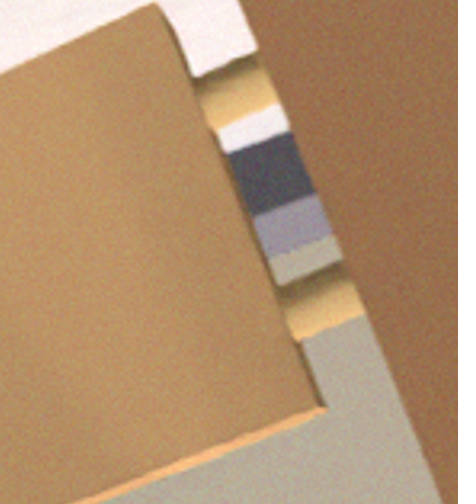

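Call:
execute_actions:
  actions:
    - {"rows":[[0,0,0,0,0,0,1,-0.02,0,0.008,0.001,0.007,-0.003,-1],[0,0,0,0,0,0,1,-0.03,0,0.008,-0.001,0.007,-0.005,-1],[0,0,0,0,0,0,1,-0.04,0,0.008,0.001,0.007,-0.006,-1],[0,0,0,0,0,0,1,-0.04,0,0.008,0.006,0.007,-0.006,-1],[0,0,0,0,0,0,1,-0.04,0,0.008,0.006,0.007,-0.006,-1],[0,0,0,0,0,0,1,-0.04,0,0.008,-0.003,0.007,-0.006,-1],[0,0,0,0,0,0,1,-0.04,0,0.008,-0.003,0.007,-0.006,-1],[0,0,0,0,0,0,1,-0.04,0,0.008,0.006,0.007,-0.006,-1],[0,0,0,0,0,0,1,-0.04,0,0.008,0.006,0.007,-0.006,-1],[0,0,0,0,0,0,1,-0.04,0,0.008,-0.003,0.007,-0.006,-1],[0,0,0,0,0,0,1,-0.04,0,0.008,-0.003,0.007,-0.006,-1],[0,0,0,0,0,0,1,-0.04,0,0.008,0.006,0.007,-0.006,-1],[0,0,0,0,0,0,1,-0.04,0,0.008,0.006,0.007,-0.006,-1],[0,0,0,0,0,0,1,-0.04,0,0.008,-0.003,0.007,-0.006,-1],[0,0,0,0,0,0,1,-0.012,0,0.008,0,0.007,-0.006,-1]]}
  pictures: false

Scene clock: 2091.50 s of 4700.00 s.
left_arm: end_effector_position=(+0.1874, -0.0064, +0.1761) grip_measured=+1.000 end_effector_quat_wxyz=(-0.270, +0.695, -0.666, -0.017) end_effector_velocity=(-0.000, +0.002, -0.004) end_effector_angular_velocity=(+0.021, +0.012, -0.002) | right_arm: end_effector_position=(+0.1363, -0.1854, +0.1008) grip_measured=-0.458 end_effector_quat_wxyz=(+0.701, -0.062, +0.706, +0.083) end_effector_velocity=(-0.009, -0.002, +0.000) end_effector_angular_velocity=(-0.049, -0.050, +0.052)
Joint positions: left_arm=[-0.176  2.195  1.06   0.741 -0.005 -2.751  0.088] | right_arm=[ 0.037  2.098  1.24  -0.691 -0.022  0.91   0.017]
Joint velocities: left_arm=[ 0.002 -0.002 -0.002 -0.022  0.007 -0.007  0.   ] | right_arm=[ 0.046 -0.002 -0.002 -0.022  0.066 -0.007 -0.   ]
Motor temperatures (°C, as the motors report them): left_arm=[26 63 38 42 26 25] | right_arm=[27 59 37 34 27 26]
Heat: left arm: hottest shoulder 63 °C (+1.0 °C/min); right arm: hottest shoulder 59 °C (+1.0 °C/min). Fold the left arm in close to its base before you think long. Fold the right arm in close to its base before you think long.
MOTOR HOT: still on. Now the hottest motor of the left arm, joint 2 (shoulder), reports 63 °C; a drive's own limit is 95 °C.
MOTOR HOT: still on. Now the hottest motor of the right arm, joint 2 (shoulder), reports 59 °C; a drive's own limit is 95 °C.
Steps of this call (steps 1 to 15: the robot went on to your last target; steps 16 to 90: nothing new was sent; then 6.43 s passed at rest; steps 91 to 105: all 15 steps of this action). Readings (joint positions):
91: left_arm=[-0.176 2.195 1.060 0.741 -0.005 -2.751] | right_arm=[0.042 2.098 1.240 -0.690 -0.011 0.917]
92: left_arm=[-0.176 2.195 1.060 0.741 -0.005 -2.751] | right_arm=[0.041 2.098 1.240 -0.691 -0.013 0.916]
94: left_arm=[-0.176 2.195 1.060 0.741 -0.005 -2.751] | right_arm=[0.037 2.098 1.240 -0.691 -0.020 0.913]
98: left_arm=[-0.176 2.195 1.060 0.741 -0.005 -2.751] | right_arm=[0.036 2.098 1.240 -0.691 -0.022 0.911]
105: the state above

Call:
execute_actions:
  actions:
    - {"rows":[[0,0,0,0,0,0,1,-0.004,0.014,0.008,0.012,0.008,0,-1]]}
  pictures: false

Scene clock: 2094.87 s of 4700.00 s.
left_arm: end_effector_position=(+0.1874, -0.0064, +0.1761) grip_measured=+1.000 end_effector_quat_wxyz=(-0.270, +0.695, -0.666, -0.017) end_effector_velocity=(+0.002, +0.001, -0.001) end_effector_angular_velocity=(+0.006, +0.013, +0.026) | right_arm: end_effector_position=(+0.1362, -0.1850, +0.1006) grip_measured=-0.458 end_effector_quat_wxyz=(+0.703, -0.063, +0.704, +0.084) end_effector_velocity=(-0.003, -0.005, +0.000) end_effector_angular_velocity=(-0.017, +0.016, +0.005)
Joint positions: left_arm=[-0.176  2.195  1.06   0.741 -0.005 -2.751  0.088] | right_arm=[ 0.04   2.099  1.24  -0.689 -0.016  0.91   0.017]
Joint velocities: left_arm=[-0.002 -0.002 -0.002 -0.007 -0.022 -0.022  0.   ] | right_arm=[-0.002 -0.002 -0.002 -0.022 -0.007 -0.007 -0.   ]
Motor temperatures (°C, as the motors report them): left_arm=[26 63 38 42 26 25] | right_arm=[27 59 37 34 27 26]
Heat: left arm: hottest shoulder 63 °C (+1.0 °C/min); right arm: hottest shoulder 59 °C (+0.0 °C/min). Fold the left arm in close to its base before you think long. Fold the right arm in close to its base before you think long.
MOTOR HOT: still on. Now the hottest motor of the left arm, joint 2 (shoulder), reports 63 °C; a drive's own limit is 95 °C.
MOTOR HOT: still on. Now the hottest motor of the right arm, joint 2 (shoulder), reports 59 °C; a drive's own limit is 95 °C.
Steps of this call (steps 1 to 15: the robot went on to your last target; steps 16 to 86: nothing new was sent; steps 87 to 101: all 15 steps of this action). Readings (joint positions):
87: left_arm=[-0.176 2.195 1.060 0.741 -0.005 -2.751] | right_arm=[0.040 2.099 1.240 -0.691 -0.016 0.910]
88: left_arm=[-0.176 2.195 1.060 0.741 -0.005 -2.751] | right_arm=[0.040 2.099 1.240 -0.690 -0.016 0.910]
90: left_arm=[-0.176 2.195 1.060 0.741 -0.005 -2.751] | right_arm=[0.040 2.099 1.240 -0.689 -0.016 0.910]
94: left_arm=[-0.176 2.195 1.060 0.741 -0.005 -2.751] | right_arm=[0.040 2.099 1.240 -0.689 -0.016 0.910]
101: the state above

Call:
execute_actions:
  actions:
    - {"rows":[[0,0,0,0,0,0,1,-0.004,0.017,0.008,0.014,0.008,0,-1]]}
  pictures: false

Call:
execute_actions:
  actions:
    - {"rows":[[0,0,0,0,0,0,1,-0.012,0,0.008,-0.001,0.007,0,-1],[0,0,0,0,0,0,1,-0.012,0,0.008,-0.002,0.007,0,-1],[0,0,0,0,0,0,1,-0.012,0,0.008,-0.0025,0.007,0,-1],[0,0,0,0,0,0,1,-0.012,0,0.008,-0.003,0.007,0,-1],[0,0,0,0,0,0,1,-0.012,0,0.008,-0.0035,0.007,0,-1],[0,0,0,0,0,0,1,-0.012,0,0.008,-0.004,0.007,0,-1],[0,0,0,0,0,0,1,-0.012,0,0.008,-0.0045,0.007,0,-1],[0,0,0,0,0,0,1,-0.012,0,0.008,-0.005,0.007,0,-1],[0,0,0,0,0,0,1,-0.012,0,0.008,-0.0055,0.007,0,-1],[0,0,0,0,0,0,1,-0.012,0,0.008,-0.006,0.007,0,-1],[0,0,0,0,0,0,1,-0.012,0,0.008,-0.0065,0.007,0,-1],[0,0,0,0,0,0,1,-0.012,0,0.008,-0.007,0.007,0,-1]]}
  pictures: false

Scene clock: 2101.47 s of 4700.00 s.
left_arm: end_effector_position=(+0.1874, -0.0064, +0.1761) grip_measured=+1.000 end_effector_quat_wxyz=(-0.270, +0.695, -0.666, -0.017) end_effector_velocity=(-0.000, +0.002, -0.003) end_effector_angular_velocity=(+0.012, +0.005, +0.007) | right_arm: end_effector_position=(+0.1361, -0.1847, +0.1002) grip_measured=-0.458 end_effector_quat_wxyz=(+0.703, -0.063, +0.703, +0.084) end_effector_velocity=(-0.001, -0.001, +0.002) end_effector_angular_velocity=(+0.007, +0.020, +0.015)
Joint positions: left_arm=[-0.176  2.195  1.06   0.741 -0.005 -2.751  0.088] | right_arm=[ 0.04   2.1    1.24  -0.687 -0.016  0.91   0.017]
Joint velocities: left_arm=[-0.002 -0.002 -0.007 -0.007 -0.007 -0.007  0.   ] | right_arm=[-0.007 -0.007 -0.002 -0.007 -0.022 -0.022 -0.   ]
Motor temperatures (°C, as the motors report them): left_arm=[26 63 38 42 26 25] | right_arm=[27 58 37 34 27 26]
Heat: left arm: hottest shoulder 63 °C (+1.0 °C/min); right arm: hottest shoulder 58 °C (-2.0 °C/min). Fold the left arm in close to its base before you think long. Fold the right arm in close to its base before you think long.
MOTOR HOT: still on. Now the hottest motor of the left arm, joint 2 (shoulder), reports 63 °C; a drive's own limit is 95 °C.
MOTOR HOT: still on. Now the hottest motor of the right arm, joint 2 (shoulder), reports 58 °C; a drive's own limit is 95 °C.
Steps of this call (steps 1 to 15: the robot went on to your last target; steps 16 to 90: nothing new was sent; then 3.10 s passed at rest; steps 91 to 105: all 15 steps of this action). Readings (joint positions):
91: left_arm=[-0.176 2.195 1.060 0.741 -0.005 -2.751] | right_arm=[0.040 2.099 1.240 -0.688 -0.016 0.910]
92: left_arm=[-0.176 2.195 1.060 0.741 -0.005 -2.751] | right_arm=[0.040 2.100 1.240 -0.687 -0.016 0.910]
94: left_arm=[-0.176 2.195 1.060 0.741 -0.005 -2.751] | right_arm=[0.040 2.100 1.240 -0.687 -0.016 0.910]
98: left_arm=[-0.176 2.195 1.060 0.741 -0.005 -2.751] | right_arm=[0.040 2.100 1.240 -0.687 -0.016 0.910]
105: the state above

Scene clock: 2101.97 s of 4700.00 s.
left_arm: end_effector_position=(+0.1874, -0.0064, +0.1761) grip_measured=+1.000 end_effector_quat_wxyz=(-0.270, +0.695, -0.666, -0.017) end_effector_velocity=(-0.003, +0.003, -0.006) end_effector_angular_velocity=(+0.024, +0.026, -0.001) | right_arm: end_effector_position=(+0.1358, -0.1858, +0.1002) grip_measured=-0.458 end_effector_quat_wxyz=(+0.702, -0.065, +0.704, +0.082) end_effector_velocity=(-0.000, +0.000, -0.001) end_effector_angular_velocity=(+0.005, +0.006, -0.010)
Joint positions: left_arm=[-0.176  2.195  1.06   0.741 -0.005 -2.751  0.088] | right_arm=[ 0.04   2.1    1.24  -0.692 -0.016  0.91   0.017]
Joint velocities: left_arm=[-0.002 -0.002 -0.007 -0.022  0.007 -0.022  0.   ] | right_arm=[-0.002  0.002 -0.002  0.007 -0.007  0.007 -0.   ]
Motor temperatures (°C, as the motors report them): left_arm=[26 63 38 42 26 25] | right_arm=[27 58 37 34 27 26]
Heat: left arm: hottest shoulder 63 °C (+1.0 °C/min); right arm: hottest shoulder 58 °C (-2.0 °C/min). Fold the left arm in close to its base before you think long. Fold the right arm in close to its base before you think long.
MOTOR HOT: still on. Now the hottest motor of the left arm, joint 2 (shoulder), reports 63 °C; a drive's own limit is 95 °C.
MOTOR HOT: still on. Now the hottest motor of the right arm, joint 2 (shoulder), reports 58 °C; a drive's own limit is 95 °C.
Steps of this call (steps 1 to 15: all 15 steps of this action). Readings (joint positions):
1: left_arm=[-0.176 2.195 1.060 0.741 -0.005 -2.751] | right_arm=[0.040 2.100 1.240 -0.687 -0.016 0.910]
2: left_arm=[-0.176 2.195 1.060 0.741 -0.005 -2.751] | right_arm=[0.040 2.100 1.240 -0.688 -0.016 0.910]
4: left_arm=[-0.176 2.195 1.060 0.741 -0.005 -2.751] | right_arm=[0.040 2.100 1.240 -0.689 -0.016 0.910]
8: left_arm=[-0.176 2.195 1.060 0.741 -0.005 -2.751] | right_arm=[0.040 2.100 1.240 -0.691 -0.016 0.910]
15: the state above

Call:
execute_actions:
  actions:
    - {"rows":[[0,0,0,0,0,0,1,-0.004,0.017,0.008,0.002,0.008,0,-1]]}
  pictures: false

Call:
execute_actions:
  actions:
    - {"rows":[[0,0,0,0,0,0,1,-0.012,0,0.008,0.005,0.007,0,-1],[0,0,0,0,0,0,1,-0.012,0,0.008,0.006,0.007,0,-1],[0,0,0,0,0,0,1,-0.012,0,0.008,0.007,0.007,0,-1],[0,0,0,0,0,0,1,-0.012,0,0.008,0.008,0.007,0,-1],[0,0,0,0,0,0,1,-0.012,0,0.008,0.009,0.007,0,-1],[0,0,0,0,0,0,1,-0.012,0,0.008,0.0095,0.007,0,-1],[0,0,0,0,0,0,1,-0.012,0,0.008,0.01,0.007,0,-1],[0,0,0,0,0,0,1,-0.012,0,0.008,0.0105,0.007,0,-1],[0,0,0,0,0,0,1,-0.012,0,0.008,0.011,0.007,0,-1],[0,0,0,0,0,0,1,-0.012,0,0.008,0.0115,0.007,0,-1],[0,0,0,0,0,0,1,-0.012,0,0.008,0.012,0.007,0,-1],[0,0,0,0,0,0,1,-0.012,0,0.008,0.0125,0.007,0,-1],[0,0,0,0,0,0,1,-0.012,0,0.008,0.013,0.007,0,-1],[0,0,0,0,0,0,1,-0.012,0,0.008,0.014,0.007,0,-1],[0,0,0,0,0,0,1,-0.012,0,0.008,0.015,0.007,0,-1]]}
  pictures: false

Scene clock: 2107.83 s of 4700.00 s.
left_arm: end_effector_position=(+0.1874, -0.0064, +0.1761) grip_measured=+1.000 end_effector_quat_wxyz=(-0.270, +0.695, -0.666, -0.017) end_effector_velocity=(-0.000, +0.001, -0.005) end_effector_angular_velocity=(+0.020, +0.020, +0.013) | right_arm: end_effector_position=(+0.1357, -0.1859, +0.0998) grip_measured=-0.458 end_effector_quat_wxyz=(+0.702, -0.066, +0.704, +0.082) end_effector_velocity=(-0.002, -0.002, +0.000) end_effector_angular_velocity=(+0.003, +0.023, +0.000)
Joint positions: left_arm=[-0.176  2.195  1.06   0.741 -0.005 -2.751  0.088] | right_arm=[ 0.04   2.101  1.24  -0.692 -0.015  0.91   0.017]
Joint velocities: left_arm=[-0.002  0.002  0.002 -0.022 -0.007 -0.022  0.   ] | right_arm=[-0.007 -0.002 -0.002 -0.007 -0.022 -0.007 -0.   ]
Motor temperatures (°C, as the motors report them): left_arm=[26 63 38 42 26 25] | right_arm=[27 58 37 34 27 26]
Heat: left arm: hottest shoulder 63 °C (+1.0 °C/min); right arm: hottest shoulder 58 °C (-2.1 °C/min). Fold the left arm in close to its base before you think long. Fold the right arm in close to its base before you think long.
MOTOR HOT: still on. Now the hottest motor of the left arm, joint 2 (shoulder), reports 63 °C; a drive's own limit is 95 °C.
MOTOR HOT: still on. Now the hottest motor of the right arm, joint 2 (shoulder), reports 58 °C; a drive's own limit is 95 °C.
Steps of this call (steps 1 to 15: the robot went on to your last target; steps 16 to 90: nothing new was sent; then 2.37 s passed at rest; steps 91 to 105: all 15 steps of this action). Readings (joint positions):
91: left_arm=[-0.176 2.195 1.060 0.741 -0.005 -2.751] | right_arm=[0.040 2.100 1.240 -0.692 -0.016 0.910]
92: left_arm=[-0.176 2.195 1.060 0.741 -0.005 -2.751] | right_arm=[0.040 2.101 1.240 -0.692 -0.016 0.910]
94: left_arm=[-0.176 2.195 1.060 0.741 -0.005 -2.751] | right_arm=[0.040 2.101 1.240 -0.692 -0.015 0.910]
98: left_arm=[-0.176 2.195 1.060 0.741 -0.005 -2.751] | right_arm=[0.040 2.101 1.240 -0.692 -0.015 0.910]
105: the state above

Scene clock: 2108.33 s of 4700.00 s.
left_arm: end_effector_position=(+0.1874, -0.0064, +0.1761) grip_measured=+1.000 end_effector_quat_wxyz=(-0.270, +0.695, -0.666, -0.017) end_effector_velocity=(+0.002, +0.000, +0.001) end_effector_angular_velocity=(+0.003, -0.001, +0.021) | right_arm: end_effector_position=(+0.1360, -0.1852, +0.0998) grip_measured=-0.458 end_effector_quat_wxyz=(+0.703, -0.064, +0.704, +0.083) end_effector_velocity=(-0.001, -0.002, -0.001) end_effector_angular_velocity=(-0.008, +0.011, +0.020)
Joint positions: left_arm=[-0.176  2.195  1.06   0.741 -0.005 -2.751  0.088] | right_arm=[ 0.04   2.101  1.24  -0.688 -0.015  0.91   0.017]
Joint velocities: left_arm=[-0.002 -0.002  0.002 -0.007 -0.022 -0.007  0.   ] | right_arm=[-0.002  0.002 -0.002 -0.007 -0.007 -0.022 -0.   ]
Motor temperatures (°C, as the motors report them): left_arm=[26 63 38 42 26 25] | right_arm=[27 58 37 34 27 26]
Heat: left arm: hottest shoulder 63 °C (+1.0 °C/min); right arm: hottest shoulder 58 °C (-2.0 °C/min). Fold the left arm in close to its base before you think long. Fold the right arm in close to its base before you think long.
MOTOR HOT: still on. Now the hottest motor of the left arm, joint 2 (shoulder), reports 63 °C; a drive's own limit is 95 °C.
MOTOR HOT: still on. Now the hottest motor of the right arm, joint 2 (shoulder), reports 58 °C; a drive's own limit is 95 °C.
Steps of this call (steps 1 to 15: all 15 steps of this action). Readings (joint positions):
1: left_arm=[-0.176 2.195 1.060 0.741 -0.005 -2.751] | right_arm=[0.040 2.101 1.240 -0.691 -0.015 0.910]
2: left_arm=[-0.176 2.195 1.060 0.741 -0.005 -2.751] | right_arm=[0.040 2.101 1.240 -0.691 -0.015 0.910]
4: left_arm=[-0.176 2.195 1.060 0.741 -0.005 -2.751] | right_arm=[0.040 2.101 1.240 -0.691 -0.015 0.910]
8: left_arm=[-0.176 2.195 1.060 0.741 -0.005 -2.751] | right_arm=[0.040 2.101 1.240 -0.689 -0.015 0.910]
15: the state above

Call:
execute_actions:
  actions:
    - {"rows":[[0,0,0,0,0,0,1,-0.012,0,0.008,0.011,0.007,0,-1],[0,0,0,0,0,0,1,-0.012,0,0.008,0.012,0.007,0,-1],[0,0,0,0,0,0,1,-0.012,0,0.008,0.0125,0.007,0,-1],[0,0,0,0,0,0,1,-0.012,0,0.008,0.013,0.007,0,-1],[0,0,0,0,0,0,1,-0.012,0,0.008,0.0135,0.007,0,-1],[0,0,0,0,0,0,1,-0.012,0,0.008,0.014,0.007,0,-1],[0,0,0,0,0,0,1,-0.012,0,0.008,0.0145,0.007,0,-1],[0,0,0,0,0,0,1,-0.012,0,0.008,0.015,0.007,0,-1],[0,0,0,0,0,0,1,-0.012,0,0.008,0.0155,0.007,0,-1],[0,0,0,0,0,0,1,-0.012,0,0.008,0.016,0.007,0,-1],[0,0,0,0,0,0,1,-0.012,0,0.008,0.017,0.007,0,-1],[0,0,0,0,0,0,1,-0.012,0,0.008,0.018,0.007,0,-1]]}
  pictures: false

Scene clock: 2115.13 s of 4700.00 s.
left_arm: end_effector_position=(+0.1874, -0.0064, +0.1761) grip_measured=+1.000 end_effector_quat_wxyz=(-0.270, +0.695, -0.666, -0.017) end_effector_velocity=(-0.002, -0.001, +0.001) end_effector_angular_velocity=(+0.001, +0.010, -0.006) | right_arm: end_effector_position=(+0.1362, -0.1848, +0.0998) grip_measured=-0.458 end_effector_quat_wxyz=(+0.703, -0.064, +0.703, +0.084) end_effector_velocity=(+0.001, -0.003, -0.001) end_effector_angular_velocity=(-0.014, -0.002, +0.019)
Joint positions: left_arm=[-0.176  2.195  1.06   0.741 -0.005 -2.751  0.088] | right_arm=[ 0.04   2.101  1.24  -0.686 -0.015  0.91   0.017]
Joint velocities: left_arm=[-0.002 -0.002  0.002 -0.007  0.007 -0.007  0.   ] | right_arm=[-0.002  0.002 -0.002 -0.007  0.007 -0.022 -0.   ]
Motor temperatures (°C, as the motors report them): left_arm=[26 63 38 42 26 25] | right_arm=[27 58 37 34 27 26]
Heat: left arm: hottest shoulder 63 °C (+1.0 °C/min); right arm: hottest shoulder 58 °C (-2.0 °C/min). Fold the left arm in close to its base before you think long. Fold the right arm in close to its base before you think long.
MOTOR HOT: still on. Now the hottest motor of the left arm, joint 2 (shoulder), reports 63 °C; a drive's own limit is 95 °C.
MOTOR HOT: still on. Now the hottest motor of the right arm, joint 2 (shoulder), reports 58 °C; a drive's own limit is 95 °C.
Steps of this call (steps 1 to 15: the robot went on to your last target; steps 16 to 90: nothing new was sent; then 3.30 s passed at rest; steps 91 to 105: all 15 steps of this action). Readings (joint positions):
91: left_arm=[-0.176 2.195 1.060 0.741 -0.005 -2.751] | right_arm=[0.040 2.101 1.240 -0.688 -0.015 0.910]
92: left_arm=[-0.176 2.195 1.060 0.741 -0.005 -2.751] | right_arm=[0.040 2.101 1.240 -0.688 -0.015 0.910]
94: left_arm=[-0.176 2.195 1.060 0.741 -0.005 -2.751] | right_arm=[0.040 2.101 1.240 -0.688 -0.015 0.910]
98: left_arm=[-0.176 2.195 1.060 0.741 -0.005 -2.751] | right_arm=[0.040 2.101 1.240 -0.688 -0.015 0.910]
105: the state above

Call:
execute_actions:
  actions:
    - {"rows":[[0,0,0,0,0,0,1,-0.004,-0.034,0.008,-0.002,0.008,0,-1]]}
  pictures: false

Scene clock: 2117.40 s of 4700.00 s.
left_arm: end_effector_position=(+0.1874, -0.0064, +0.1761) grip_measured=+1.000 end_effector_quat_wxyz=(-0.270, +0.695, -0.666, -0.017) end_effector_velocity=(-0.000, +0.002, -0.002) end_effector_angular_velocity=(+0.002, +0.004, +0.007) | right_arm: end_effector_position=(+0.1359, -0.1851, +0.1007) grip_measured=-0.458 end_effector_quat_wxyz=(+0.703, -0.065, +0.703, +0.083) end_effector_velocity=(-0.003, -0.005, +0.000) end_effector_angular_velocity=(-0.017, +0.016, +0.005)
Joint positions: left_arm=[-0.176  2.195  1.06   0.741 -0.005 -2.751  0.088] | right_arm=[ 0.041  2.098  1.24  -0.69  -0.014  0.91   0.017]
Joint velocities: left_arm=[-0.002  0.002 -0.007  0.007 -0.007 -0.007  0.   ] | right_arm=[-0.002 -0.002 -0.002 -0.022 -0.007 -0.007 -0.   ]
Motor temperatures (°C, as the motors report them): left_arm=[26 63 38 42 26 25] | right_arm=[27 58 37 35 27 26]
Heat: left arm: hottest shoulder 63 °C (+1.0 °C/min); right arm: hottest shoulder 58 °C (-2.0 °C/min). Fold the left arm in close to its base before you think long. Fold the right arm in close to its base before you think long.
MOTOR HOT: still on. Now the hottest motor of the left arm, joint 2 (shoulder), reports 63 °C; a drive's own limit is 95 °C.
MOTOR HOT: still on. Now the hottest motor of the right arm, joint 2 (shoulder), reports 58 °C; a drive's own limit is 95 °C.
Steps of this call (steps 1 to 15: the robot went on to your last target; steps 16 to 53: nothing new was sent; steps 54 to 68: all 15 steps of this action). Readings (joint positions):
54: left_arm=[-0.176 2.195 1.060 0.741 -0.005 -2.751] | right_arm=[0.041 2.099 1.240 -0.687 -0.015 0.910]
55: left_arm=[-0.176 2.195 1.060 0.741 -0.005 -2.751] | right_arm=[0.041 2.099 1.240 -0.688 -0.015 0.910]
57: left_arm=[-0.176 2.195 1.060 0.741 -0.005 -2.751] | right_arm=[0.041 2.098 1.240 -0.689 -0.015 0.910]
61: left_arm=[-0.176 2.195 1.060 0.741 -0.005 -2.751] | right_arm=[0.041 2.098 1.240 -0.689 -0.014 0.910]
68: the state above

Call:
execute_actions:
  actions:
    - {"rows":[[0,0,0,0,0,0,1,-0.004,-0.034,0.008,-0.004,0.008,0,-1]]}
  pictures: false

Call:
execute_actions:
  actions:
    - {"rows":[[0,0,0,0,0,0,1,-0.012,0,0.008,0.007,0.007,0,-1],[0,0,0,0,0,0,1,-0.012,0,0.008,0.008,0.007,0,-1],[0,0,0,0,0,0,1,-0.012,0,0.008,0.009,0.007,0,-1],[0,0,0,0,0,0,1,-0.012,0,0.008,0.01,0.007,0,-1],[0,0,0,0,0,0,1,-0.012,0,0.008,0.0105,0.007,0,-1],[0,0,0,0,0,0,1,-0.012,0,0.008,0.011,0.007,0,-1],[0,0,0,0,0,0,1,-0.012,0,0.008,0.0115,0.007,0,-1],[0,0,0,0,0,0,1,-0.012,0,0.008,0.012,0.007,0,-1],[0,0,0,0,0,0,1,-0.012,0,0.008,0.0125,0.007,0,-1],[0,0,0,0,0,0,1,-0.012,0,0.008,0.013,0.007,0,-1],[0,0,0,0,0,0,1,-0.012,0,0.008,0.014,0.007,0,-1],[0,0,0,0,0,0,1,-0.012,0,0.008,0.015,0.007,0,-1],[0,0,0,0,0,0,1,-0.012,0,0.008,0.016,0.007,0,-1],[0,0,0,0,0,0,1,-0.012,0,0.008,0.017,0.007,0,-1],[0,0,0,0,0,0,1,-0.012,0,0.008,0.018,0.007,0,-1]]}
  pictures: false

Scene clock: 2123.43 s of 4700.00 s.
left_arm: end_effector_position=(+0.1874, -0.0064, +0.1761) grip_measured=+1.000 end_effector_quat_wxyz=(-0.270, +0.695, -0.666, -0.017) end_effector_velocity=(-0.000, +0.003, -0.003) end_effector_angular_velocity=(+0.009, +0.024, +0.004) | right_arm: end_effector_position=(+0.1359, -0.1854, +0.1011) grip_measured=-0.458 end_effector_quat_wxyz=(+0.703, -0.065, +0.703, +0.083) end_effector_velocity=(-0.001, -0.006, +0.000) end_effector_angular_velocity=(-0.023, +0.003, +0.005)
Joint positions: left_arm=[-0.176  2.195  1.06   0.741 -0.005 -2.751  0.088] | right_arm=[ 0.041  2.097  1.24  -0.692 -0.013  0.91   0.017]
Joint velocities: left_arm=[ 0.002 -0.002 -0.007 -0.007  0.007 -0.022  0.   ] | right_arm=[-0.002 -0.002 -0.002 -0.022  0.007 -0.007  0.   ]
Motor temperatures (°C, as the motors report them): left_arm=[26 63 38 42 26 25] | right_arm=[27 60 37 34 27 26]
Heat: left arm: hottest shoulder 63 °C (+1.0 °C/min); right arm: hottest shoulder 60 °C (+1.0 °C/min). Fold the left arm in close to its base before you think long. Fold the right arm in close to its base before you think long.
MOTOR HOT: still on. Now the hottest motor of the left arm, joint 2 (shoulder), reports 63 °C; a drive's own limit is 95 °C.
MOTOR HOT: still on. Now the hottest motor of the right arm, joint 2 (shoulder), reports 60 °C; a drive's own limit is 95 °C.
Steps of this call (steps 1 to 15: the robot went on to your last target; steps 16 to 90: nothing new was sent; then 2.53 s passed at rest; steps 91 to 105: all 15 steps of this action). Readings (joint positions):
91: left_arm=[-0.176 2.195 1.060 0.741 -0.005 -2.751] | right_arm=[0.041 2.098 1.240 -0.691 -0.014 0.910]
92: left_arm=[-0.176 2.195 1.060 0.741 -0.005 -2.751] | right_arm=[0.041 2.098 1.240 -0.691 -0.014 0.910]
94: left_arm=[-0.176 2.195 1.060 0.741 -0.005 -2.751] | right_arm=[0.041 2.097 1.240 -0.691 -0.013 0.910]
98: left_arm=[-0.176 2.195 1.060 0.741 -0.005 -2.751] | right_arm=[0.041 2.097 1.240 -0.692 -0.013 0.910]
105: the state above

Scene clock: 2123.93 s of 4700.00 s.
left_arm: end_effector_position=(+0.1874, -0.0064, +0.1761) grip_measured=+1.000 end_effector_quat_wxyz=(-0.270, +0.695, -0.666, -0.017) end_effector_velocity=(-0.000, +0.001, -0.001) end_effector_angular_velocity=(+0.007, +0.005, +0.007) | right_arm: end_effector_position=(+0.1363, -0.1845, +0.1011) grip_measured=-0.458 end_effector_quat_wxyz=(+0.704, -0.064, +0.702, +0.084) end_effector_velocity=(-0.001, -0.002, +0.000) end_effector_angular_velocity=(-0.003, +0.010, +0.005)
Joint positions: left_arm=[-0.176  2.195  1.06   0.741 -0.005 -2.751  0.088] | right_arm=[ 0.041  2.097  1.24  -0.687 -0.013  0.91   0.017]
Joint velocities: left_arm=[-0.002 -0.002 -0.002 -0.007 -0.007 -0.007  0.   ] | right_arm=[-0.002 -0.002 -0.002 -0.007 -0.007 -0.007 -0.   ]
Motor temperatures (°C, as the motors report them): left_arm=[26 63 38 42 26 25] | right_arm=[27 60 37 34 27 26]
Heat: left arm: hottest shoulder 63 °C (+1.0 °C/min); right arm: hottest shoulder 60 °C (+1.0 °C/min). Fold the left arm in close to its base before you think long. Fold the right arm in close to its base before you think long.
MOTOR HOT: still on. Now the hottest motor of the left arm, joint 2 (shoulder), reports 63 °C; a drive's own limit is 95 °C.
MOTOR HOT: still on. Now the hottest motor of the right arm, joint 2 (shoulder), reports 60 °C; a drive's own limit is 95 °C.
Steps of this call (steps 1 to 15: all 15 steps of this action). Readings (joint positions):
1: left_arm=[-0.176 2.195 1.060 0.741 -0.005 -2.751] | right_arm=[0.041 2.097 1.240 -0.691 -0.013 0.910]
2: left_arm=[-0.176 2.195 1.060 0.741 -0.005 -2.751] | right_arm=[0.041 2.097 1.240 -0.691 -0.013 0.910]
4: left_arm=[-0.176 2.195 1.060 0.741 -0.005 -2.751] | right_arm=[0.041 2.097 1.240 -0.690 -0.013 0.910]
8: left_arm=[-0.176 2.195 1.060 0.741 -0.005 -2.751] | right_arm=[0.041 2.097 1.240 -0.689 -0.013 0.910]
15: the state above

Call:
execute_actions:
  actions:
    - {"rows":[[0,0,0,0,0,0,1,-0.004,0.015,0.02,-0.004,0.008,0,-1],[0,0,0,0,0,0,1,-0.004,0.02,0.027,-0.008,0.008,0,-1],[0,0,0,0,0,0,1,-0.004,0.025,0.033,-0.012,0.008,0,-1]]}
  pictures: false

Scene clock: 2130.63 s of 4700.00 s.
left_arm: end_effector_position=(+0.1874, -0.0064, +0.1761) grip_measured=+1.000 end_effector_quat_wxyz=(-0.270, +0.695, -0.666, -0.017) end_effector_velocity=(-0.003, +0.001, -0.001) end_effector_angular_velocity=(+0.006, +0.010, -0.006) | right_arm: end_effector_position=(+0.1359, -0.1853, +0.1000) grip_measured=-0.458 end_effector_quat_wxyz=(+0.701, -0.069, +0.705, +0.079) end_effector_velocity=(-0.001, -0.002, -0.001) end_effector_angular_velocity=(-0.008, +0.012, +0.005)
Joint positions: left_arm=[-0.176  2.195  1.06   0.741 -0.005 -2.751  0.088] | right_arm=[ 0.042  2.109  1.254 -0.708 -0.012  0.91   0.017]
Joint velocities: left_arm=[-0.002 -0.002 -0.002 -0.007  0.007 -0.007  0.   ] | right_arm=[-0.002  0.002 -0.002 -0.007 -0.007 -0.007 -0.   ]
Motor temperatures (°C, as the motors report them): left_arm=[26 63 38 42 26 25] | right_arm=[27 60 37 35 27 26]
Heat: left arm: hottest shoulder 63 °C (+1.0 °C/min); right arm: hottest shoulder 60 °C (-1.0 °C/min). Fold the left arm in close to its base before you think long. Fold the right arm in close to its base before you think long.
MOTOR HOT: still on. Now the hottest motor of the left arm, joint 2 (shoulder), reports 63 °C; a drive's own limit is 95 °C.
MOTOR HOT: still on. Now the hottest motor of the right arm, joint 2 (shoulder), reports 60 °C; a drive's own limit is 95 °C.
Steps of this call (steps 1 to 15: the robot went on to your last target; steps 16 to 90: nothing new was sent; then 3.20 s passed at rest; steps 91 to 105: all 15 steps of this action). Readings (joint positions):
91: left_arm=[-0.176 2.195 1.060 0.741 -0.005 -2.751] | right_arm=[0.041 2.098 1.240 -0.688 -0.013 0.910]
92: left_arm=[-0.176 2.195 1.060 0.741 -0.005 -2.751] | right_arm=[0.041 2.099 1.240 -0.690 -0.013 0.910]
94: left_arm=[-0.176 2.195 1.060 0.741 -0.005 -2.751] | right_arm=[0.041 2.103 1.245 -0.698 -0.013 0.910]
98: left_arm=[-0.176 2.195 1.060 0.741 -0.005 -2.751] | right_arm=[0.041 2.107 1.252 -0.706 -0.012 0.910]
105: the state above


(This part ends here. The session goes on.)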